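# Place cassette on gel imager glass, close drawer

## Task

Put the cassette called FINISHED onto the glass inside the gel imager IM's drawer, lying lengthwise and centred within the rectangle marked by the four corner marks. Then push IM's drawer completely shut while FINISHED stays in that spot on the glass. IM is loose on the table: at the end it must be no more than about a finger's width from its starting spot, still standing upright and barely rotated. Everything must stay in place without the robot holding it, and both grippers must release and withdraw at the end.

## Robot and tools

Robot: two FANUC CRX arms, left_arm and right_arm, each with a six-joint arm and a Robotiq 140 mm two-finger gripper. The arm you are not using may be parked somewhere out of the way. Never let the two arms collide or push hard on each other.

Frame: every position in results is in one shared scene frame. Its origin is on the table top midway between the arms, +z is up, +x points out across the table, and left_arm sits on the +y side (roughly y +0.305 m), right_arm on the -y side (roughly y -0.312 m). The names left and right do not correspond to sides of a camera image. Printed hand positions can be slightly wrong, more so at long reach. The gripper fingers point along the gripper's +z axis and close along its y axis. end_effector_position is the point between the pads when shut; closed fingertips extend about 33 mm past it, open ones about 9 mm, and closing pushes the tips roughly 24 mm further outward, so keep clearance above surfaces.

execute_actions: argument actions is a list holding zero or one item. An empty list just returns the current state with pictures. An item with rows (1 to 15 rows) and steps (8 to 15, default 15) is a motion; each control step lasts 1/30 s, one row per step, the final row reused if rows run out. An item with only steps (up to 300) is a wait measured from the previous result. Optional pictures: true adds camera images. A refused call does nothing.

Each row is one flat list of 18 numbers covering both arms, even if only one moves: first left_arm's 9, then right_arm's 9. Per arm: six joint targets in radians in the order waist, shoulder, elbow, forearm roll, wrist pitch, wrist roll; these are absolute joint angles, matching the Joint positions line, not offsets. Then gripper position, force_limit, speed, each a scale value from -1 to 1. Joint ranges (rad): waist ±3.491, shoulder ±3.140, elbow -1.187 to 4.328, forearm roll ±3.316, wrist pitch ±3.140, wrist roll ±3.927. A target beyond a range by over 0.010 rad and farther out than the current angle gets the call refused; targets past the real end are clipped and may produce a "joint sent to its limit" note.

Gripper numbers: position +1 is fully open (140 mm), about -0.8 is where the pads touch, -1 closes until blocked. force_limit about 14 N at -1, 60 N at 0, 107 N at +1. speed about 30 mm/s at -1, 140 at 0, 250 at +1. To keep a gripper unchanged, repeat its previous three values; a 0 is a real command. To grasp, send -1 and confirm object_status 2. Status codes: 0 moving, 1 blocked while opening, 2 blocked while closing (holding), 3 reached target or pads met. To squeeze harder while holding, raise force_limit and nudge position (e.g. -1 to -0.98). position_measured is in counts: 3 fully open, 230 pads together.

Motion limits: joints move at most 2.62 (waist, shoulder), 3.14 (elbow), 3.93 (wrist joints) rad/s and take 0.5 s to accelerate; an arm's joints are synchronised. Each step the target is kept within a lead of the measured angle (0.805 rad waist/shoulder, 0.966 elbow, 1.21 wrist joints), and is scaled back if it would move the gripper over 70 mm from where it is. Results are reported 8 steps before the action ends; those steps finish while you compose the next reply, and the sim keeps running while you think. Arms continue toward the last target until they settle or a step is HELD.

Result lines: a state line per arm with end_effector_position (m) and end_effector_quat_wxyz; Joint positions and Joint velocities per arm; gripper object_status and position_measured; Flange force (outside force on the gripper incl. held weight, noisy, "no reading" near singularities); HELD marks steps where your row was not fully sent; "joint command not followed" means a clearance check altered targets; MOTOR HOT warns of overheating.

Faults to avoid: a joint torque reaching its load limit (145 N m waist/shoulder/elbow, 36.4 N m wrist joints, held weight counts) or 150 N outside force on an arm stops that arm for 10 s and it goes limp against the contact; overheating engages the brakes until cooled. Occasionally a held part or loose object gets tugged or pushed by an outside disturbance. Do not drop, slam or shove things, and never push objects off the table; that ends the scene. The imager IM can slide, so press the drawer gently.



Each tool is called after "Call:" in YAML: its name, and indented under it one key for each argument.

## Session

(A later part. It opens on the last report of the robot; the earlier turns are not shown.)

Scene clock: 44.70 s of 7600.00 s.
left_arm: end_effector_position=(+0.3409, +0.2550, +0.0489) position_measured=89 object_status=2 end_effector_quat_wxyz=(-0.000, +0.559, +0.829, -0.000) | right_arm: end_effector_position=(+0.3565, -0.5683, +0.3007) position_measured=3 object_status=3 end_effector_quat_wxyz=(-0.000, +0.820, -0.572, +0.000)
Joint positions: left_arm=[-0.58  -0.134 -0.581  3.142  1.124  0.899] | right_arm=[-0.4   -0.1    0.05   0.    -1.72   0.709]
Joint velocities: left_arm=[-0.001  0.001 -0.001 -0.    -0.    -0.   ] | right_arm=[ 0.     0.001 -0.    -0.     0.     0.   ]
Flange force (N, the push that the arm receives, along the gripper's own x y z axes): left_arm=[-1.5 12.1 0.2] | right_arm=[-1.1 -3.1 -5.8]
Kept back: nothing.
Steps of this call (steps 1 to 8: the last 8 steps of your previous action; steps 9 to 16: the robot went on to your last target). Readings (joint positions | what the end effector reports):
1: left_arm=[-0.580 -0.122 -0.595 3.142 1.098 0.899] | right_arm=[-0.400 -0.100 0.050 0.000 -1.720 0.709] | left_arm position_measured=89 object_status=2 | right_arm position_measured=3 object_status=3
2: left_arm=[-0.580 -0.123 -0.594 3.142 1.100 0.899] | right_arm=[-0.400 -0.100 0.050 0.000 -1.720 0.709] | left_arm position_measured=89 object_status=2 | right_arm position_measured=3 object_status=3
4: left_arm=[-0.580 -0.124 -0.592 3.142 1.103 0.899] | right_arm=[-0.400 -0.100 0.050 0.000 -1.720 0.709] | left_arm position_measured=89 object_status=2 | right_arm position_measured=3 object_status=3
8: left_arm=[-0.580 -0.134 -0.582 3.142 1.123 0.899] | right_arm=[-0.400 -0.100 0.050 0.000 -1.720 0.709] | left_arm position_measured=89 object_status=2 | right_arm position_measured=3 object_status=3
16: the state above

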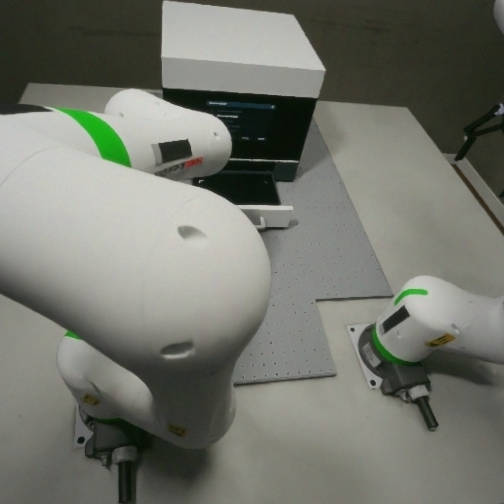

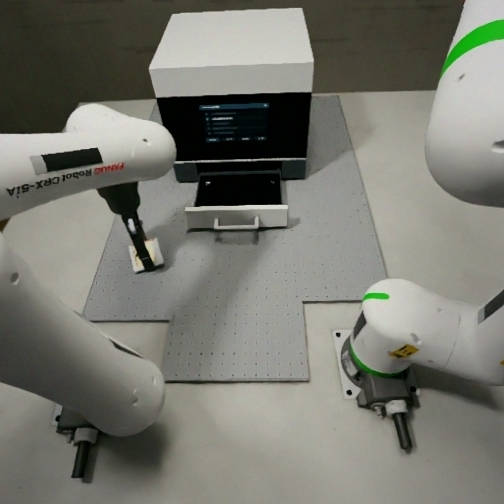

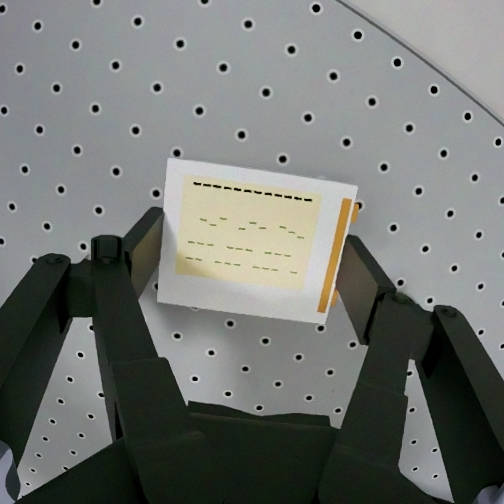

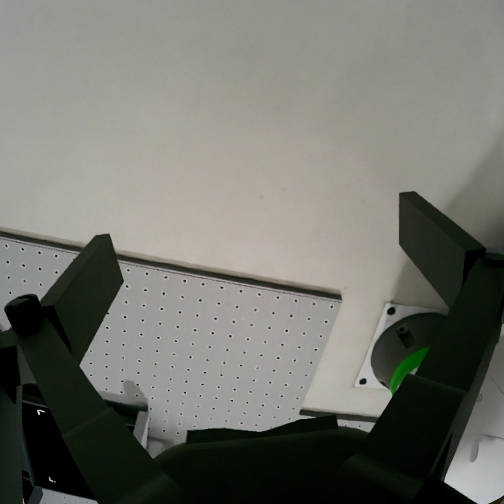

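Call:
execute_actions:
  actions:
    - {"rows": [[-0.5798,-0.2257,-0.3847,3.1416,1.4118,1.1,-1,0.3,-0.9,-0.4,-0.1,0.05,0.0,-1.72,0.709,1,0,0]], "steps": 11}

Call:
execute_actions:
  actions:
    - {"rows": [[-0.788,0.5188,0.4618,3.1416,1.5138,2.2918,-1,0.3,-0.9,-0.4,-0.1,0.05,0.0,-1.72,0.709,1,0,0]], "steps": 15}

Call:
execute_actions:
  actions:
    - {"steps": 36}
  pictures: true

Scene clock: 45.47 s of 7600.00 s.
left_arm: end_effector_position=(+0.3416, +0.2547, +0.0550) position_measured=89 object_status=2 end_effector_quat_wxyz=(-0.000, +0.554, +0.833, -0.000) | right_arm: end_effector_position=(+0.3565, -0.5683, +0.3007) position_measured=3 object_status=3 end_effector_quat_wxyz=(-0.000, +0.820, -0.572, +0.000)
Joint positions: left_arm=[-0.58  -0.139 -0.57   3.142  1.141  0.91 ] | right_arm=[-0.4   -0.1    0.05   0.    -1.72   0.709]
Joint velocities: left_arm=[ 0.    -0.154  0.336  0.     0.488  0.347] | right_arm=[-0.    -0.001 -0.     0.     0.    -0.   ]
Flange force (N, the push that the arm receives, along the gripper's own x y z axes): left_arm=[-2.4 17.7 23.3] | right_arm=[-0.2 -4.4 -6.0]
Steps of this call (steps 1 to 15: the robot went on to your last target; steps 16 to 20: nothing new was sent; steps 21 to 23: the first 3 steps of this action). Readings (joint positions | what the end effector reports):
21: left_arm=[-0.580 -0.134 -0.581 3.142 1.124 0.899] | right_arm=[-0.400 -0.100 0.050 0.000 -1.720 0.709] | left_arm position_measured=89 object_status=2 | right_arm position_measured=3 object_status=3
22: left_arm=[-0.580 -0.136 -0.578 3.142 1.128 0.902] | right_arm=[-0.400 -0.100 0.050 0.000 -1.720 0.709] | left_arm position_measured=89 object_status=2 | right_arm position_measured=3 object_status=3
23: the state above

Scene clock: 45.97 s of 7600.00 s.
left_arm: end_effector_position=(+0.3783, +0.2221, +0.1826) position_measured=89 object_status=2 end_effector_quat_wxyz=(+0.009, +0.407, +0.913, -0.001) | right_arm: end_effector_position=(+0.3565, -0.5683, +0.3007) position_measured=3 object_status=3 end_effector_quat_wxyz=(-0.000, +0.820, -0.572, +0.000)
Joint positions: left_arm=[-0.607 -0.135 -0.257  3.141  1.43   1.274] | right_arm=[-0.4   -0.1    0.05   0.    -1.72   0.709]
Joint velocities: left_arm=[-0.258  0.925  1.008 -0.     0.111  1.42 ] | right_arm=[ 0.     0.001 -0.    -0.    -0.    -0.001]
Flange force (N, the push that the arm receives, along the gripper's own x y z axes): left_arm=[18.0 -3.6 -14.6] | right_arm=[-0.5 -3.4 -5.4]
Steps of this call (steps 1 to 8: the last 8 steps of your previous action; steps 9 to 15: the first 7 steps of this action). Readings (joint positions | what the end effector reports):
9: left_arm=[-0.580 -0.225 -0.387 3.141 1.408 1.097] | right_arm=[-0.400 -0.100 0.050 0.000 -1.720 0.709] | left_arm position_measured=89 object_status=2 | right_arm position_measured=3 object_status=3
10: left_arm=[-0.580 -0.224 -0.380 3.141 1.413 1.107] | right_arm=[-0.400 -0.100 0.050 0.000 -1.720 0.709] | left_arm position_measured=89 object_status=2 | right_arm position_measured=3 object_status=3
12: left_arm=[-0.586 -0.206 -0.347 3.141 1.419 1.149] | right_arm=[-0.400 -0.100 0.050 0.000 -1.720 0.709] | left_arm position_measured=89 object_status=2 | right_arm position_measured=3 object_status=3
15: the state above

Scene clock: 47.17 s of 7600.00 s.
left_arm: end_effector_position=(+0.5478, -0.0150, +0.1600) position_measured=89 object_status=2 end_effector_quat_wxyz=(-0.000, +0.000, +1.000, +0.000) | right_arm: end_effector_position=(+0.3565, -0.5683, +0.3007) position_measured=3 object_status=3 end_effector_quat_wxyz=(-0.000, +0.820, -0.572, +0.000)
Joint positions: left_arm=[-0.788  0.519  0.462  3.142  1.514  2.292] | right_arm=[-0.4   -0.1    0.05   0.    -1.72   0.709]
Joint velocities: left_arm=[ 0.     0.001 -0.    -0.     0.     0.   ] | right_arm=[ 0.    -0.001  0.001 -0.     0.    -0.   ]
Flange force (N, the push that the arm receives, along the gripper's own x y z axes): left_arm=[-10.5 -3.8 -2.5] | right_arm=[-2.5 -2.9 -4.5]
Kept back: nothing.
Steps of this call (steps 1 to 8: the last 8 steps of your previous action; steps 9 to 36: the robot went on to your last target). Readings (joint positions | what the end effector reports):
1: left_arm=[-0.616 -0.104 -0.223 3.141 1.434 1.322] | right_arm=[-0.400 -0.100 0.050 0.000 -1.720 0.709] | left_arm position_measured=89 object_status=2 | right_arm position_measured=3 object_status=3
2: left_arm=[-0.624 -0.073 -0.190 3.141 1.438 1.369] | right_arm=[-0.400 -0.100 0.050 0.000 -1.720 0.709] | left_arm position_measured=89 object_status=2 | right_arm position_measured=3 object_status=3
4: left_arm=[-0.641 -0.012 -0.122 3.141 1.446 1.465] | right_arm=[-0.400 -0.100 0.050 0.000 -1.720 0.709] | left_arm position_measured=89 object_status=2 | right_arm position_measured=3 object_status=3
8: left_arm=[-0.675 0.111 0.013 3.141 1.462 1.656] | right_arm=[-0.400 -0.100 0.050 0.000 -1.720 0.709] | left_arm position_measured=89 object_status=2 | right_arm position_measured=3 object_status=3
36: the state above

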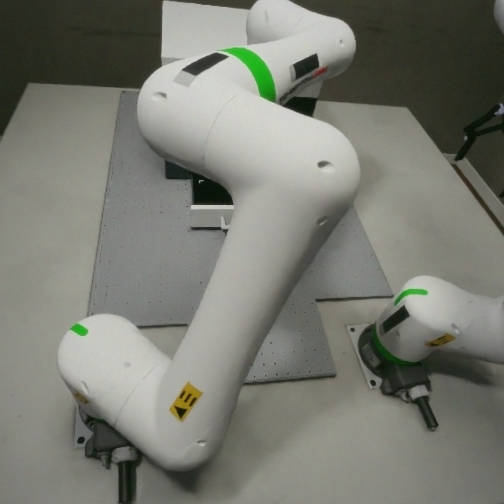

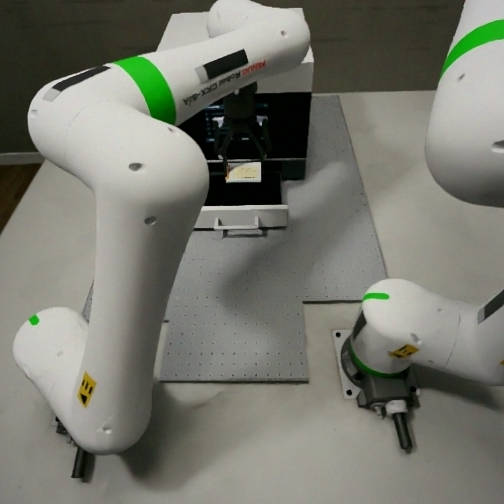

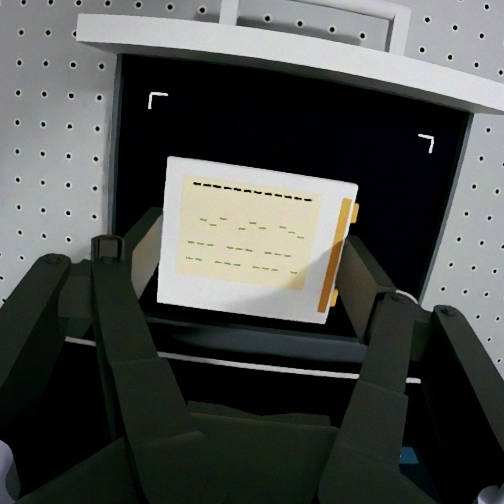

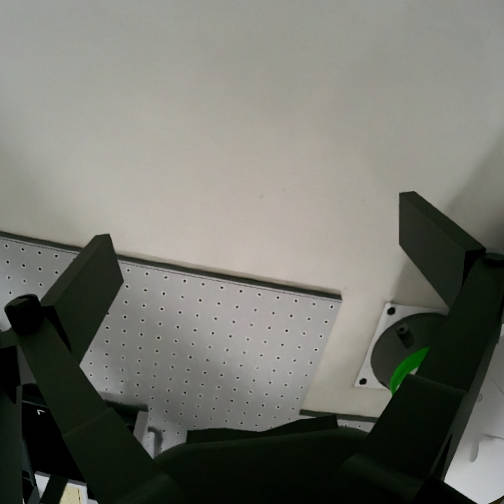

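Call:
execute_actions:
  actions:
    - {"rows": [[-0.7677,0.5205,0.3235,3.1416,1.3737,2.2715,-1,0.3,-0.9,-0.4,-0.1,0.05,0.0,-1.72,0.709,1,0,0]], "steps": 10}

Call:
execute_actions:
  actions:
    - {"steps": 14}
  pictures: true

Scene clock: 47.97 s of 7600.00 s.
left_arm: end_effector_position=(+0.5478, -0.0149, +0.1587) position_measured=89 object_status=2 end_effector_quat_wxyz=(-0.000, +0.000, +1.000, +0.000) | right_arm: end_effector_position=(+0.3565, -0.5683, +0.3007) position_measured=3 object_status=3 end_effector_quat_wxyz=(-0.000, +0.820, -0.572, +0.000)
Joint positions: left_arm=[-0.788  0.519  0.459  3.142  1.511  2.292] | right_arm=[-0.4   -0.1    0.05   0.    -1.72   0.709]
Joint velocities: left_arm=[ 0.017  0.001 -0.179 -0.    -0.194 -0.006] | right_arm=[-0.    -0.001 -0.001 -0.    -0.     0.001]
Flange force (N, the push that the arm receives, along the gripper's own x y z axes): left_arm=[-14.6 -7.8 -20.4] | right_arm=[-0.1 -3.2 -5.4]
Steps of this call (steps 1 to 15: the robot went on to your last target; steps 16 to 22: nothing new was sent; steps 23 to 24: the first 2 steps of this action). Readings (joint positions | what the end effector reports):
23: left_arm=[-0.788 0.519 0.462 3.142 1.514 2.292] | right_arm=[-0.400 -0.100 0.050 0.000 -1.720 0.709] | left_arm position_measured=89 object_status=2 | right_arm position_measured=3 object_status=3
24: the state above

Scene clock: 48.43 s of 7600.00 s.
left_arm: end_effector_position=(+0.5489, +0.0009, +0.1000) position_measured=89 object_status=2 end_effector_quat_wxyz=(+0.000, +0.000, +1.000, -0.000) | right_arm: end_effector_position=(+0.3565, -0.5683, +0.3007) position_measured=3 object_status=3 end_effector_quat_wxyz=(-0.000, +0.820, -0.572, +0.000)
Joint positions: left_arm=[-0.768  0.521  0.324  3.142  1.374  2.272] | right_arm=[-0.4   -0.1    0.05   0.    -1.72   0.709]
Joint velocities: left_arm=[ 0.001 -0.001 -0.001 -0.    -0.001  0.   ] | right_arm=[-0.    -0.    -0.001  0.    -0.     0.001]
Flange force (N, the push that the arm receives, along the gripper's own x y z axes): left_arm=[-10.9 -2.7 -0.6] | right_arm=[0.2 -4.0 -6.6]
Kept back: nothing.
Steps of this call (steps 1 to 8: the last 8 steps of your previous action; steps 9 to 14: the robot went on to your last target). Readings (joint positions | what the end effector reports):
1: left_arm=[-0.787 0.519 0.449 3.142 1.501 2.290] | right_arm=[-0.400 -0.100 0.050 0.000 -1.720 0.709] | left_arm position_measured=89 object_status=2 | right_arm position_measured=3 object_status=3
2: left_arm=[-0.784 0.519 0.432 3.142 1.483 2.288] | right_arm=[-0.400 -0.100 0.050 0.000 -1.720 0.709] | left_arm position_measured=89 object_status=2 | right_arm position_measured=3 object_status=3
4: left_arm=[-0.776 0.520 0.380 3.142 1.431 2.280] | right_arm=[-0.400 -0.100 0.050 0.000 -1.720 0.709] | left_arm position_measured=89 object_status=2 | right_arm position_measured=3 object_status=3
8: left_arm=[-0.768 0.521 0.324 3.142 1.374 2.272] | right_arm=[-0.400 -0.100 0.050 0.000 -1.720 0.709] | left_arm position_measured=89 object_status=2 | right_arm position_measured=3 object_status=3
14: the state above

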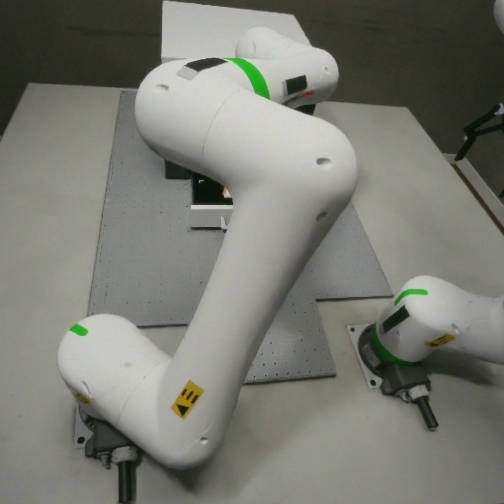

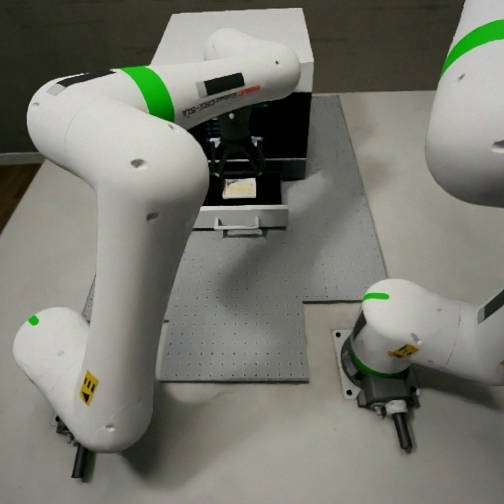

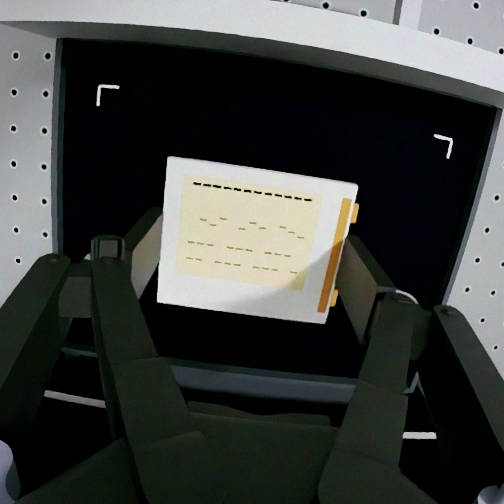

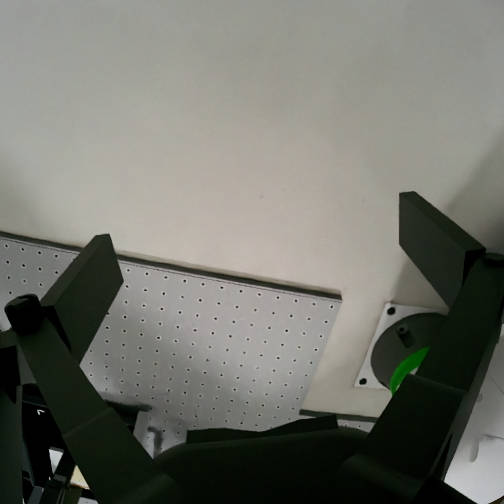

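Call:
execute_actions:
  actions:
    - {"rows": [[-0.766,0.521,0.314,3.1416,1.364,2.270,-1,0.3,-0.9,-0.4,-0.1,0.05,0.0,-1.72,0.709,1,0,0],[-0.766,0.521,0.314,3.1416,1.364,2.270,-1,0.3,-0.9,-0.4,-0.1,0.05,0.0,-1.72,0.709,1,0,0],[-0.7645,0.5215,0.3055,3.1416,1.355,2.268,-1,0.3,-0.9,-0.4,-0.1,0.05,0.0,-1.72,0.709,1,0,0],[-0.7645,0.5215,0.3055,3.1416,1.355,2.268,-1,0.3,-0.9,-0.4,-0.1,0.05,0.0,-1.72,0.709,1,0,0],[-0.7628,0.522,0.297,3.1416,1.3458,2.2666,-1,0.3,-0.9,-0.4,-0.1,0.05,0.0,-1.72,0.709,1,0,0]], "steps": 8}

Call:
execute_actions:
  actions:
    - {"steps": 15}
  pictures: true

Scene clock: 49.50 s of 7600.00 s.
left_arm: end_effector_position=(+0.5489, +0.0009, +0.1000) position_measured=89 object_status=2 end_effector_quat_wxyz=(+0.000, +0.000, +1.000, -0.000) | right_arm: end_effector_position=(+0.3565, -0.5683, +0.3007) position_measured=3 object_status=3 end_effector_quat_wxyz=(-0.000, +0.820, -0.572, +0.000)
Joint positions: left_arm=[-0.768  0.52   0.323  3.142  1.374  2.272] | right_arm=[-0.4   -0.1    0.05   0.    -1.72   0.709]
Joint velocities: left_arm=[-0.001 -0.001  0.     0.     0.     0.   ] | right_arm=[-0. -0. -0.  0.  0.  0.]
Flange force (N, the push that the arm receives, along the gripper's own x y z axes): left_arm=[-12.0 -3.5 -1.0] | right_arm=[-1.6 -1.7 -4.5]
Kept back: the last 8 steps of this action.
Steps of this call (steps 1 to 30: the robot went on to your last target; steps 31 to 32: nothing new was sent). Readings (joint positions | what the end effector reports):
1: left_arm=[-0.768 0.521 0.324 3.142 1.374 2.272] | right_arm=[-0.400 -0.100 0.050 0.000 -1.720 0.709] | left_arm position_measured=89 object_status=2 | right_arm position_measured=3 object_status=3
2: left_arm=[-0.768 0.521 0.324 3.142 1.374 2.272] | right_arm=[-0.400 -0.100 0.050 0.000 -1.720 0.709] | left_arm position_measured=89 object_status=2 | right_arm position_measured=3 object_status=3
4: left_arm=[-0.768 0.521 0.324 3.142 1.374 2.272] | right_arm=[-0.400 -0.100 0.050 0.000 -1.720 0.709] | left_arm position_measured=89 object_status=2 | right_arm position_measured=3 object_status=3
8: left_arm=[-0.768 0.521 0.324 3.142 1.374 2.272] | right_arm=[-0.400 -0.100 0.050 0.000 -1.720 0.709] | left_arm position_measured=89 object_status=2 | right_arm position_measured=3 object_status=3
32: the state above

Scene clock: 50.00 s of 7600.00 s.
left_arm: end_effector_position=(+0.5488, +0.0050, +0.0878) position_measured=89 object_status=2 end_effector_quat_wxyz=(-0.000, +0.000, +1.000, +0.000) | right_arm: end_effector_position=(+0.3565, -0.5683, +0.3007) position_measured=3 object_status=3 end_effector_quat_wxyz=(-0.000, +0.820, -0.572, +0.000)
Joint positions: left_arm=[-0.763  0.522  0.297  3.142  1.346  2.267] | right_arm=[-0.4   -0.1    0.05   0.    -1.72   0.709]
Joint velocities: left_arm=[-0.001 -0.     0.     0.    -0.    -0.   ] | right_arm=[-0.     0.001  0.     0.    -0.     0.001]
Flange force (N, the push that the arm receives, along the gripper's own x y z axes): left_arm=[-8.4 -1.2 -3.2] | right_arm=[-2.0 -1.9 -4.4]
Kept back: nothing.
Steps of this call (steps 1 to 8: the last 8 steps of your previous action; steps 9 to 15: the robot went on to your last target). Readings (joint positions | what the end effector reports):
1: left_arm=[-0.768 0.520 0.323 3.142 1.374 2.271] | right_arm=[-0.400 -0.100 0.050 0.000 -1.720 0.709] | left_arm position_measured=89 object_status=2 | right_arm position_measured=3 object_status=3
2: left_arm=[-0.767 0.520 0.320 3.142 1.370 2.271] | right_arm=[-0.400 -0.100 0.050 0.000 -1.720 0.709] | left_arm position_measured=89 object_status=2 | right_arm position_measured=3 object_status=3
4: left_arm=[-0.765 0.521 0.310 3.142 1.360 2.269] | right_arm=[-0.400 -0.100 0.050 0.000 -1.720 0.709] | left_arm position_measured=89 object_status=2 | right_arm position_measured=3 object_status=3
8: left_arm=[-0.763 0.522 0.297 3.142 1.346 2.267] | right_arm=[-0.400 -0.100 0.050 0.000 -1.720 0.709] | left_arm position_measured=89 object_status=2 | right_arm position_measured=3 object_status=3
15: the state above

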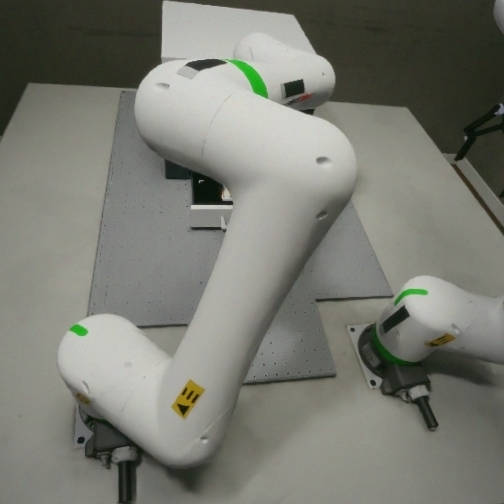

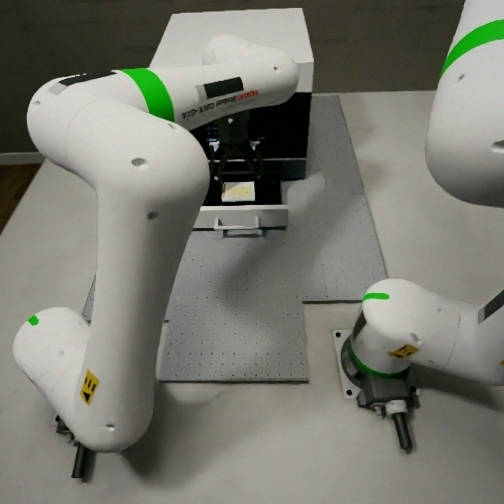

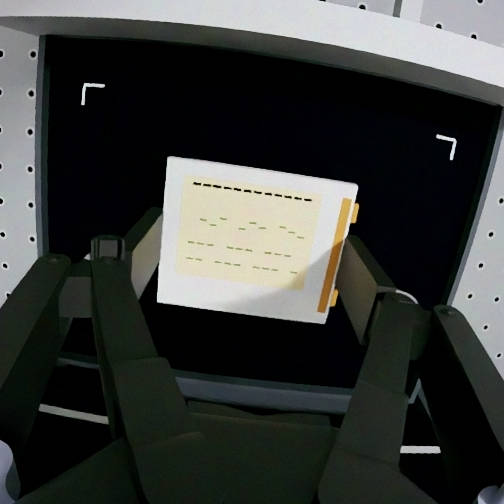

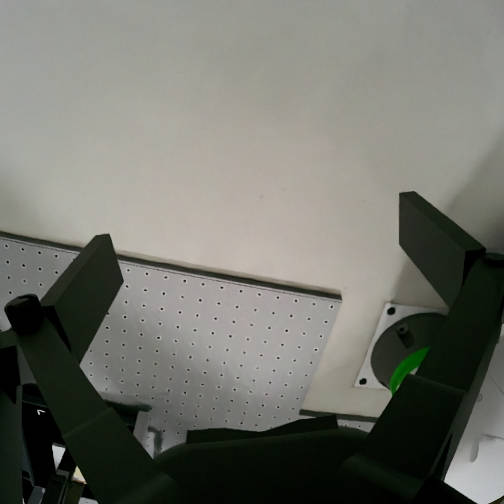

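Call:
execute_actions:
  actions:
    - {"rows": [[-0.7645,0.518,0.285,3.1416,1.3378,2.268,-1,0.3,-0.9,-0.4,-0.1,0.05,0.0,-1.72,0.709,1,0,0],[-0.7645,0.518,0.285,3.1416,1.3378,2.268,-1,0.3,-0.9,-0.4,-0.1,0.05,0.0,-1.72,0.709,1,0,0],[-0.7652,0.516,0.2763,3.1416,1.331,2.269,-1,0.3,-0.9,-0.4,-0.1,0.05,0.0,-1.72,0.709,1,0,0],[-0.7652,0.516,0.2763,3.1416,1.331,2.269,-1,0.3,-0.9,-0.4,-0.1,0.05,0.0,-1.72,0.709,1,0,0],[-0.7652,0.5166,0.2748,3.1416,1.3289,2.269,-1,0.3,-0.9,-0.4,-0.1,0.05,0.0,-1.72,0.709,1,0,0],[-0.7652,0.5173,0.2733,3.1416,1.3268,2.269,-1,0.3,-0.9,-0.4,-0.1,0.05,0.0,-1.72,0.709,1,0,0],[-0.7652,0.5179,0.2718,3.1416,1.3247,2.269,-1,0.3,-0.9,-0.4,-0.1,0.05,0.0,-1.72,0.709,1,0,0]], "steps": 8}

Call:
execute_actions:
  actions:
    - {"steps": 15}
  pictures: true

Scene clock: 52.37 s of 7600.00 s.
left_arm: end_effector_position=(+0.5489, +0.0050, +0.0879) position_measured=89 object_status=2 end_effector_quat_wxyz=(-0.000, +0.000, +1.000, -0.000) | right_arm: end_effector_position=(+0.3565, -0.5683, +0.3007) position_measured=3 object_status=3 end_effector_quat_wxyz=(-0.000, +0.820, -0.572, +0.000)
Joint positions: left_arm=[-0.763  0.522  0.297  3.142  1.346  2.267] | right_arm=[-0.4   -0.1    0.05   0.    -1.72   0.709]
Joint velocities: left_arm=[ 0.001  0.    -0.     0.     0.    -0.   ] | right_arm=[ 0.    -0.002 -0.001  0.    -0.     0.   ]
Flange force (N, the push that the arm receives, along the gripper's own x y z axes): left_arm=[-12.1 -3.1 -1.6] | right_arm=[-2.5 -2.6 -4.5]
Kept back: the last 8 steps of this action.
Steps of this call (steps 1 to 15: the robot went on to your last target; steps 16 to 71: nothing new was sent). Readings (joint positions | what the end effector reports):
1: left_arm=[-0.763 0.522 0.297 3.142 1.346 2.267] | right_arm=[-0.400 -0.100 0.050 0.000 -1.720 0.709] | left_arm position_measured=89 object_status=2 | right_arm position_measured=3 object_status=3
2: left_arm=[-0.763 0.522 0.297 3.142 1.346 2.267] | right_arm=[-0.400 -0.100 0.050 0.000 -1.720 0.709] | left_arm position_measured=89 object_status=2 | right_arm position_measured=3 object_status=3
4: left_arm=[-0.763 0.522 0.297 3.142 1.346 2.267] | right_arm=[-0.400 -0.100 0.050 0.000 -1.720 0.709] | left_arm position_measured=89 object_status=2 | right_arm position_measured=3 object_status=3
8: left_arm=[-0.763 0.522 0.297 3.142 1.346 2.267] | right_arm=[-0.400 -0.100 0.050 0.000 -1.720 0.709] | left_arm position_measured=89 object_status=2 | right_arm position_measured=3 object_status=3
71: the state above

Scene clock: 52.87 s of 7600.00 s.
left_arm: end_effector_position=(+0.5454, +0.0059, +0.0800) position_measured=89 object_status=2 end_effector_quat_wxyz=(+0.000, +0.000, +1.000, -0.000) | right_arm: end_effector_position=(+0.3565, -0.5683, +0.3007) position_measured=3 object_status=3 end_effector_quat_wxyz=(-0.000, +0.820, -0.572, +0.000)
Joint positions: left_arm=[-0.765  0.518  0.272  3.142  1.325  2.269] | right_arm=[-0.4   -0.1    0.05   0.    -1.72   0.709]
Joint velocities: left_arm=[ 0.001  0.001  0.001  0.    -0.     0.   ] | right_arm=[-0.    -0.001  0.     0.    -0.    -0.   ]
Flange force (N, the push that the arm receives, along the gripper's own x y z axes): left_arm=[-10.6 -4.9 -2.1] | right_arm=[-1.1 -2.2 -3.9]
Kept back: nothing.
Steps of this call (steps 1 to 8: the last 8 steps of your previous action; steps 9 to 15: the robot went on to your last target). Readings (joint positions | what the end effector reports):
1: left_arm=[-0.763 0.522 0.297 3.142 1.346 2.267] | right_arm=[-0.400 -0.100 0.050 0.000 -1.720 0.709] | left_arm position_measured=89 object_status=2 | right_arm position_measured=3 object_status=3
2: left_arm=[-0.763 0.521 0.294 3.142 1.343 2.267] | right_arm=[-0.400 -0.100 0.050 0.000 -1.720 0.709] | left_arm position_measured=89 object_status=2 | right_arm position_measured=3 object_status=3
4: left_arm=[-0.765 0.517 0.282 3.142 1.335 2.268] | right_arm=[-0.400 -0.100 0.050 0.000 -1.720 0.709] | left_arm position_measured=89 object_status=2 | right_arm position_measured=3 object_status=3
8: left_arm=[-0.765 0.517 0.272 3.142 1.326 2.269] | right_arm=[-0.400 -0.100 0.050 0.000 -1.720 0.709] | left_arm position_measured=89 object_status=2 | right_arm position_measured=3 object_status=3
15: the state above

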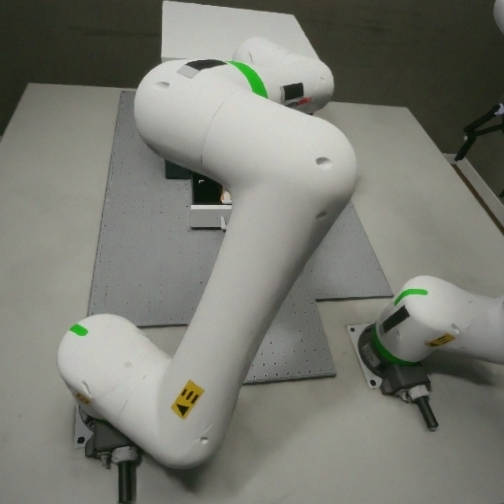

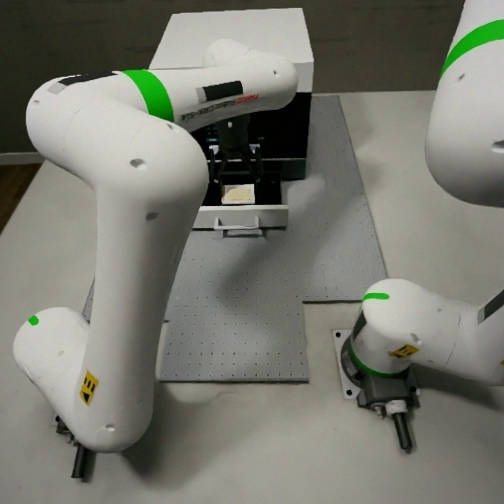

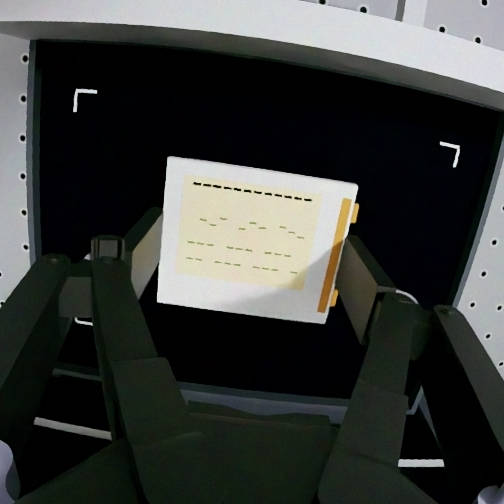

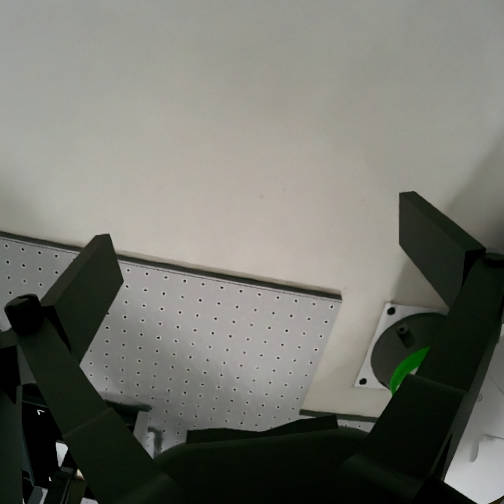

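Call:
execute_actions:
  actions:
    - {"rows": [[-0.7652,0.5182,0.2711,3.1416,1.3237,2.269,-1,0.3,-0.9,-0.4,-0.1,0.05,0.0,-1.72,0.709,1,0,0],[-0.7652,0.5185,0.2703,3.1416,1.3226,2.269,-1,0.3,-0.9,-0.4,-0.1,0.05,0.0,-1.72,0.709,1,0,0],[-0.7652,0.5188,0.2696,3.1416,1.3216,2.269,-1,0.3,-0.9,-0.4,-0.1,0.05,0.0,-1.72,0.709,1,0,0],[-0.7652,0.5191,0.2688,3.1416,1.3205,2.269,-1,0.3,-0.9,-0.4,-0.1,0.05,0.0,-1.72,0.709,1,0,0]], "steps": 8}

Call:
execute_actions:
  actions:
    - {"steps": 10}

Scene clock: 53.20 s of 7600.00 s.
left_arm: end_effector_position=(+0.5454, +0.0059, +0.0800) position_measured=89 object_status=2 end_effector_quat_wxyz=(+0.000, +0.000, +1.000, +0.000) | right_arm: end_effector_position=(+0.3565, -0.5683, +0.3007) position_measured=3 object_status=3 end_effector_quat_wxyz=(-0.000, +0.820, -0.572, +0.000)
Joint positions: left_arm=[-0.765  0.518  0.272  3.142  1.325  2.269] | right_arm=[-0.4   -0.1    0.05   0.    -1.72   0.709]
Joint velocities: left_arm=[-0.     0.002 -0.001  0.    -0.     0.   ] | right_arm=[ 0.     0.001 -0.    -0.     0.     0.   ]
Flange force (N, the push that the arm receives, along the gripper's own x y z axes): left_arm=[-11.1 -3.3 0.3] | right_arm=[-1.4 -3.3 -5.5]
Kept back: the last 8 steps of this action.
Steps of this call (steps 1 to 10: the robot went on to your last target). Readings (joint positions | what the end effector reports):
1: left_arm=[-0.765 0.518 0.272 3.142 1.325 2.269] | right_arm=[-0.400 -0.100 0.050 0.000 -1.720 0.709] | left_arm position_measured=89 object_status=2 | right_arm position_measured=3 object_status=3
2: left_arm=[-0.765 0.518 0.272 3.142 1.325 2.269] | right_arm=[-0.400 -0.100 0.050 0.000 -1.720 0.709] | left_arm position_measured=89 object_status=2 | right_arm position_measured=3 object_status=3
4: left_arm=[-0.765 0.518 0.272 3.142 1.325 2.269] | right_arm=[-0.400 -0.100 0.050 0.000 -1.720 0.709] | left_arm position_measured=89 object_status=2 | right_arm position_measured=3 object_status=3
8: left_arm=[-0.765 0.518 0.272 3.142 1.325 2.269] | right_arm=[-0.400 -0.100 0.050 0.000 -1.720 0.709] | left_arm position_measured=89 object_status=2 | right_arm position_measured=3 object_status=3
10: the state above

Scene clock: 53.53 s of 7600.00 s.
left_arm: end_effector_position=(+0.5454, +0.0059, +0.0779) position_measured=89 object_status=2 end_effector_quat_wxyz=(-0.000, +0.000, +1.000, +0.000) | right_arm: end_effector_position=(+0.3565, -0.5683, +0.3007) position_measured=3 object_status=3 end_effector_quat_wxyz=(-0.000, +0.820, -0.572, +0.000)
Joint positions: left_arm=[-0.765  0.519  0.269  3.142  1.321  2.269] | right_arm=[-0.4   -0.1    0.05   0.    -1.72   0.709]
Joint velocities: left_arm=[ 0.    -0.001 -0.001 -0.     0.    -0.   ] | right_arm=[-0.     0.001  0.     0.    -0.    -0.   ]
Flange force (N, the push that the arm receives, along the gripper's own x y z axes): left_arm=[-8.2 -1.4 1.0] | right_arm=[-2.2 -3.5 -5.0]
Kept back: nothing.
Steps of this call (steps 1 to 8: the last 8 steps of your previous action; steps 9 to 10: the robot went on to your last target). Readings (joint positions | what the end effector reports):
1: left_arm=[-0.765 0.518 0.272 3.142 1.325 2.269] | right_arm=[-0.400 -0.100 0.050 0.000 -1.720 0.709] | left_arm position_measured=89 object_status=2 | right_arm position_measured=3 object_status=3
2: left_arm=[-0.765 0.518 0.271 3.142 1.324 2.269] | right_arm=[-0.400 -0.100 0.050 0.000 -1.720 0.709] | left_arm position_measured=89 object_status=2 | right_arm position_measured=3 object_status=3
4: left_arm=[-0.765 0.519 0.270 3.142 1.322 2.269] | right_arm=[-0.400 -0.100 0.050 0.000 -1.720 0.709] | left_arm position_measured=89 object_status=2 | right_arm position_measured=3 object_status=3
8: left_arm=[-0.765 0.519 0.269 3.142 1.321 2.269] | right_arm=[-0.400 -0.100 0.050 0.000 -1.720 0.709] | left_arm position_measured=89 object_status=2 | right_arm position_measured=3 object_status=3
10: the state above

Call:
execute_actions:
  actions:
    - {"rows": [[-0.7652,0.5196,0.2677,3.1416,1.3189,2.269,-1,0.3,-0.9,-0.4,-0.1,0.05,0.0,-1.72,0.709,1,0,0],[-0.7652,0.5200,0.2666,3.1416,1.3174,2.269,-1,0.3,-0.9,-0.4,-0.1,0.05,0.0,-1.72,0.709,1,0,0]], "steps": 15}

Scene clock: 54.03 s of 7600.00 s.
left_arm: end_effector_position=(+0.5454, +0.0059, +0.0765) position_measured=89 object_status=2 end_effector_quat_wxyz=(+0.000, +0.000, +1.000, +0.000) | right_arm: end_effector_position=(+0.3565, -0.5683, +0.3007) position_measured=3 object_status=3 end_effector_quat_wxyz=(-0.000, +0.820, -0.572, +0.000)
Joint positions: left_arm=[-0.765  0.52   0.267  3.142  1.317  2.269] | right_arm=[-0.4   -0.1    0.05   0.    -1.72   0.709]
Joint velocities: left_arm=[ 0.    -0.001 -0.    -0.    -0.    -0.001] | right_arm=[ 0.    -0.001  0.     0.     0.    -0.   ]
Flange force (N, the push that the arm receives, along the gripper's own x y z axes): left_arm=[-11.4 -4.7 0.0] | right_arm=[-1.3 -2.4 -5.4]
Steps of this call (steps 1 to 8: the robot went on to your last target; steps 9 to 15: the first 7 steps of this action). Readings (joint positions | what the end effector reports):
9: left_arm=[-0.765 0.519 0.269 3.142 1.320 2.269] | right_arm=[-0.400 -0.100 0.050 0.000 -1.720 0.709] | left_arm position_measured=89 object_status=2 | right_arm position_measured=3 object_status=3
10: left_arm=[-0.765 0.519 0.268 3.142 1.319 2.269] | right_arm=[-0.400 -0.100 0.050 0.000 -1.720 0.709] | left_arm position_measured=89 object_status=2 | right_arm position_measured=3 object_status=3
12: left_arm=[-0.765 0.520 0.267 3.142 1.317 2.269] | right_arm=[-0.400 -0.100 0.050 -0.000 -1.720 0.709] | left_arm position_measured=89 object_status=2 | right_arm position_measured=3 object_status=3
15: the state above

Call:
execute_actions:
  actions:
    - {"rows": [[-0.7652,0.5205,0.2655,3.1416,1.3158,2.269,-1,0.3,-0.9,-0.4,-0.1,0.05,0.0,-1.72,0.709,1,0,0],[-0.7652,0.5210,0.2644,3.1416,1.3142,2.269,-1,0.3,-0.9,-0.4,-0.1,0.05,0.0,-1.72,0.709,1,0,0]], "steps": 15}

Scene clock: 54.53 s of 7600.00 s.
left_arm: end_effector_position=(+0.5454, +0.0059, +0.0749) position_measured=89 object_status=2 end_effector_quat_wxyz=(-0.000, +0.000, +1.000, +0.000) | right_arm: end_effector_position=(+0.3565, -0.5683, +0.3007) position_measured=3 object_status=3 end_effector_quat_wxyz=(-0.000, +0.820, -0.572, +0.000)
Joint positions: left_arm=[-0.765  0.521  0.264  3.142  1.314  2.269] | right_arm=[-0.4   -0.1    0.05   0.    -1.72   0.709]
Joint velocities: left_arm=[-0.001  0.     0.001  0.    -0.     0.   ] | right_arm=[-0.    -0.     0.    -0.     0.     0.001]
Flange force (N, the push that the arm receives, along the gripper's own x y z axes): left_arm=[-11.4 -3.7 -1.3] | right_arm=[-0.7 -2.7 -5.5]
Steps of this call (steps 1 to 8: the last 8 steps of your previous action; steps 9 to 15: the first 7 steps of this action). Readings (joint positions | what the end effector reports):
9: left_arm=[-0.765 0.520 0.267 3.142 1.317 2.269] | right_arm=[-0.400 -0.100 0.050 0.000 -1.720 0.709] | left_arm position_measured=89 object_status=2 | right_arm position_measured=3 object_status=3
10: left_arm=[-0.765 0.520 0.266 3.142 1.316 2.269] | right_arm=[-0.400 -0.100 0.050 -0.000 -1.720 0.709] | left_arm position_measured=89 object_status=2 | right_arm position_measured=3 object_status=3
12: left_arm=[-0.765 0.521 0.264 3.142 1.314 2.269] | right_arm=[-0.400 -0.100 0.050 0.000 -1.720 0.709] | left_arm position_measured=89 object_status=2 | right_arm position_measured=3 object_status=3
15: the state above

Call:
execute_actions:
  actions:
    - {"rows": [[-0.7652,0.5215,0.2633,3.1416,1.3126,2.269,-1,0.3,-0.9,-0.4,-0.1,0.05,0.0,-1.72,0.709,1,0,0],[-0.7652,0.5219,0.2622,3.1416,1.3111,2.269,-1,0.3,-0.9,-0.4,-0.1,0.05,0.0,-1.72,0.709,1,0,0]], "steps": 15}
  pictures: true

Scene clock: 55.03 s of 7600.00 s.
left_arm: end_effector_position=(+0.5454, +0.0059, +0.0735) position_measured=89 object_status=2 end_effector_quat_wxyz=(+0.000, +0.000, +1.000, -0.000) | right_arm: end_effector_position=(+0.3565, -0.5683, +0.3007) position_measured=3 object_status=3 end_effector_quat_wxyz=(-0.000, +0.820, -0.572, +0.000)
Joint positions: left_arm=[-0.765  0.522  0.262  3.142  1.311  2.269] | right_arm=[-0.4   -0.1    0.05   0.    -1.72   0.709]
Joint velocities: left_arm=[ 0.     0.    -0.001  0.     0.001  0.   ] | right_arm=[-0.    -0.     0.     0.    -0.     0.001]
Flange force (N, the push that the arm receives, along the gripper's own x y z axes): left_arm=[-10.6 -3.3 -0.2] | right_arm=[-1.6 -2.7 -4.3]
Steps of this call (steps 1 to 8: the last 8 steps of your previous action; steps 9 to 15: the first 7 steps of this action). Readings (joint positions | what the end effector reports):
9: left_arm=[-0.765 0.521 0.264 3.142 1.314 2.269] | right_arm=[-0.400 -0.100 0.050 0.000 -1.720 0.709] | left_arm position_measured=89 object_status=2 | right_arm position_measured=3 object_status=3
10: left_arm=[-0.765 0.521 0.264 3.142 1.313 2.269] | right_arm=[-0.400 -0.100 0.050 0.000 -1.720 0.709] | left_arm position_measured=89 object_status=2 | right_arm position_measured=3 object_status=3
12: left_arm=[-0.765 0.522 0.262 3.142 1.311 2.269] | right_arm=[-0.400 -0.100 0.050 0.000 -1.720 0.709] | left_arm position_measured=89 object_status=2 | right_arm position_measured=3 object_status=3
15: the state above

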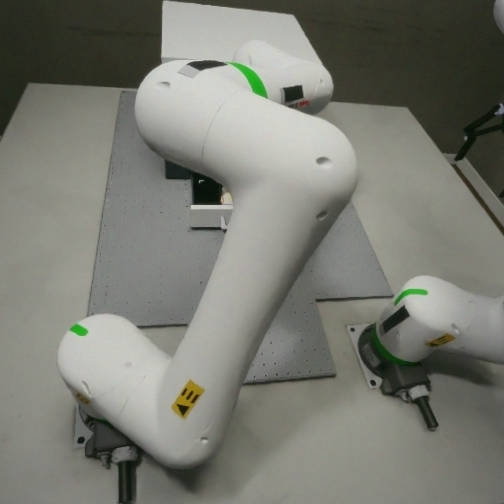

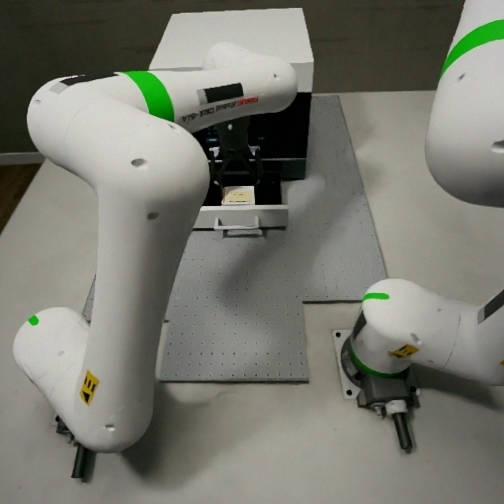

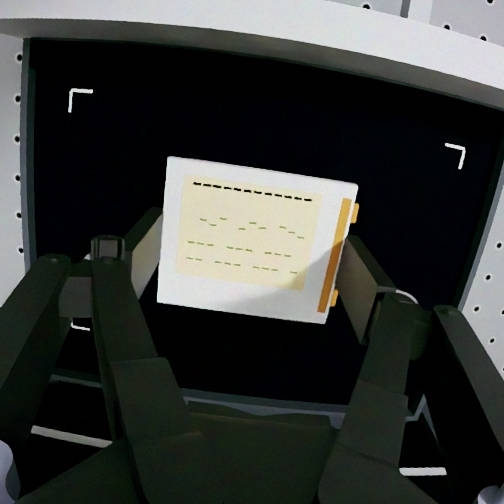

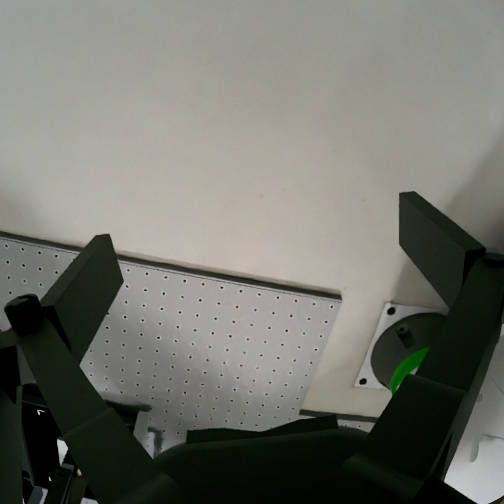

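Call:
execute_actions:
  actions:
    - {"rows": [[-0.7652,0.5223,0.2613,3.1416,1.3098,2.269,-1,0.3,-0.9,-0.4,-0.1,0.05,0.0,-1.72,0.709,1,0,0],[-0.7652,0.5227,0.2604,3.1416,1.3085,2.269,-1,0.3,-0.9,-0.4,-0.1,0.05,0.0,-1.72,0.709,1,0,0]], "steps": 15}

Scene clock: 55.93 s of 7600.00 s.
left_arm: end_effector_position=(+0.5453, +0.0059, +0.0722) position_measured=89 object_status=2 end_effector_quat_wxyz=(-0.000, +0.000, +1.000, +0.000) | right_arm: end_effector_position=(+0.3565, -0.5683, +0.3007) position_measured=3 object_status=3 end_effector_quat_wxyz=(-0.000, +0.820, -0.572, +0.000)
Joint positions: left_arm=[-0.765  0.523  0.26   3.142  1.309  2.269] | right_arm=[-0.4   -0.1    0.05   0.    -1.72   0.709]
Joint velocities: left_arm=[ 0.002  0.    -0.001  0.    -0.    -0.   ] | right_arm=[-0.     0.001  0.001  0.     0.     0.   ]
Flange force (N, the push that the arm receives, along the gripper's own x y z axes): left_arm=[-10.8 -2.3 -0.1] | right_arm=[-0.4 -4.3 -6.4]
Steps of this call (steps 1 to 8: the last 8 steps of your previous action; steps 9 to 15: the robot went on to your last target; steps 16 to 20: nothing new was sent; steps 21 to 27: the first 7 steps of this action). Readings (joint positions | what the end effector reports):
21: left_arm=[-0.765 0.522 0.262 3.142 1.311 2.269] | right_arm=[-0.400 -0.100 0.050 -0.000 -1.720 0.709] | left_arm position_measured=89 object_status=2 | right_arm position_measured=3 object_status=3
22: left_arm=[-0.765 0.522 0.262 3.142 1.310 2.269] | right_arm=[-0.400 -0.100 0.050 0.000 -1.720 0.709] | left_arm position_measured=89 object_status=2 | right_arm position_measured=3 object_status=3
24: left_arm=[-0.765 0.523 0.260 3.142 1.309 2.269] | right_arm=[-0.400 -0.100 0.050 0.000 -1.720 0.709] | left_arm position_measured=89 object_status=2 | right_arm position_measured=3 object_status=3
27: the state above

Call:
execute_actions:
  actions:
    - {"rows": [[-0.7652,0.5231,0.2595,3.1416,1.3072,2.269,-1,0.3,-0.9,-0.4,-0.1,0.05,0.0,-1.72,0.709,1,0,0],[-0.7652,0.5235,0.2587,3.1416,1.306,2.269,-1,0.3,-0.9,-0.4,-0.1,0.05,0.0,-1.72,0.709,1,0,0]], "steps": 15}

Scene clock: 56.43 s of 7600.00 s.
left_arm: end_effector_position=(+0.5454, +0.0059, +0.0712) position_measured=89 object_status=2 end_effector_quat_wxyz=(+0.000, +0.000, +1.000, -0.000) | right_arm: end_effector_position=(+0.3565, -0.5683, +0.3007) position_measured=3 object_status=3 end_effector_quat_wxyz=(-0.000, +0.820, -0.572, +0.000)
Joint positions: left_arm=[-0.765  0.523  0.259  3.142  1.306  2.269] | right_arm=[-0.4   -0.1    0.05   0.    -1.72   0.709]
Joint velocities: left_arm=[ 0.     0.001  0.    -0.    -0.001  0.   ] | right_arm=[-0.    -0.002 -0.    -0.    -0.    -0.   ]
Flange force (N, the push that the arm receives, along the gripper's own x y z axes): left_arm=[-5.7 -1.4 -13.7] | right_arm=[-1.0 -2.2 -5.4]
Steps of this call (steps 1 to 8: the last 8 steps of your previous action; steps 9 to 15: the first 7 steps of this action). Readings (joint positions | what the end effector reports):
9: left_arm=[-0.765 0.523 0.260 3.142 1.308 2.269] | right_arm=[-0.400 -0.100 0.050 0.000 -1.720 0.709] | left_arm position_measured=89 object_status=2 | right_arm position_measured=3 object_status=3
10: left_arm=[-0.765 0.523 0.260 3.142 1.308 2.269] | right_arm=[-0.400 -0.100 0.050 0.000 -1.720 0.709] | left_arm position_measured=89 object_status=2 | right_arm position_measured=3 object_status=3
12: left_arm=[-0.765 0.523 0.259 3.142 1.306 2.269] | right_arm=[-0.400 -0.100 0.050 0.000 -1.720 0.709] | left_arm position_measured=89 object_status=2 | right_arm position_measured=3 object_status=3
15: the state above

Contact with the glass at z≈0.0715. Releasing slowly.

Call:
execute_actions:
  actions:
    - {"rows": [[-0.7652,0.5233,0.2591,3.1416,1.3066,2.269,0.6,0.3,-0.9,-0.4,-0.1,0.05,0.0,-1.72,0.709,1,0,0]], "steps": 15}

Call:
execute_actions:
  actions:
    - {"steps": 12}

Scene clock: 56.97 s of 7600.00 s.
left_arm: end_effector_position=(+0.5454, +0.0059, +0.0711) position_measured=77 object_status=0 end_effector_quat_wxyz=(+0.000, +0.000, +1.000, -0.000) | right_arm: end_effector_position=(+0.3565, -0.5683, +0.3007) position_measured=3 object_status=3 end_effector_quat_wxyz=(-0.000, +0.820, -0.572, +0.000)
Joint positions: left_arm=[-0.765  0.524  0.259  3.142  1.306  2.269] | right_arm=[-0.4   -0.1    0.05   0.    -1.72   0.709]
Joint velocities: left_arm=[-0.     0.     0.002  0.     0.005  0.   ] | right_arm=[-0.     0.001 -0.     0.    -0.     0.001]
Flange force (N, the push that the arm receives, along the gripper's own x y z axes): left_arm=[-13.9 -7.0 -3.6] | right_arm=[-0.7 -4.3 -6.4]
Steps of this call (steps 1 to 8: the last 8 steps of your previous action; step 9: the robot went on to your last target; steps 10 to 16: the first 7 steps of this action). Readings (joint positions | what the end effector reports):
10: left_arm=[-0.765 0.523 0.259 3.142 1.306 2.269] | right_arm=[-0.400 -0.100 0.050 -0.000 -1.720 0.709] | left_arm position_measured=89 object_status=0 | right_arm position_measured=3 object_status=3
11: left_arm=[-0.765 0.523 0.259 3.142 1.306 2.269] | right_arm=[-0.400 -0.100 0.050 0.000 -1.720 0.709] | left_arm position_measured=89 object_status=0 | right_arm position_measured=3 object_status=3
13: left_arm=[-0.765 0.524 0.259 3.142 1.306 2.269] | right_arm=[-0.400 -0.100 0.050 0.000 -1.720 0.709] | left_arm position_measured=84 object_status=0 | right_arm position_measured=3 object_status=3
16: the state above

Scene clock: 57.37 s of 7600.00 s.
left_arm: end_effector_position=(+0.5453, +0.0059, +0.0713) position_measured=53 object_status=0 end_effector_quat_wxyz=(-0.000, +0.000, +1.000, -0.000) | right_arm: end_effector_position=(+0.3565, -0.5683, +0.3007) position_measured=3 object_status=3 end_effector_quat_wxyz=(-0.000, +0.820, -0.572, +0.000)
Joint positions: left_arm=[-0.765  0.523  0.259  3.142  1.307  2.269] | right_arm=[-0.4   -0.1    0.05   0.    -1.72   0.709]
Joint velocities: left_arm=[ 0.001 -0.     0.001 -0.     0.    -0.   ] | right_arm=[ 0.  0. -0. -0. -0.  0.]
Flange force (N, the push that the arm receives, along the gripper's own x y z axes): left_arm=[-8.1 -2.0 -1.0] | right_arm=[-1.0 -2.3 -4.6]
Kept back: nothing.
Steps of this call (steps 1 to 8: the last 8 steps of your previous action; steps 9 to 12: the robot went on to your last target). Readings (joint positions | what the end effector reports):
1: left_arm=[-0.765 0.524 0.259 3.142 1.306 2.269] | right_arm=[-0.400 -0.100 0.050 0.000 -1.720 0.709] | left_arm position_measured=75 object_status=0 | right_arm position_measured=3 object_status=3
2: left_arm=[-0.765 0.524 0.259 3.142 1.306 2.269] | right_arm=[-0.400 -0.100 0.050 0.000 -1.720 0.709] | left_arm position_measured=73 object_status=0 | right_arm position_measured=3 object_status=3
4: left_arm=[-0.765 0.524 0.259 3.142 1.307 2.269] | right_arm=[-0.400 -0.100 0.050 0.000 -1.720 0.709] | left_arm position_measured=68 object_status=0 | right_arm position_measured=3 object_status=3
8: left_arm=[-0.765 0.523 0.259 3.142 1.307 2.269] | right_arm=[-0.400 -0.100 0.050 0.000 -1.720 0.709] | left_arm position_measured=59 object_status=0 | right_arm position_measured=3 object_status=3
12: the state above


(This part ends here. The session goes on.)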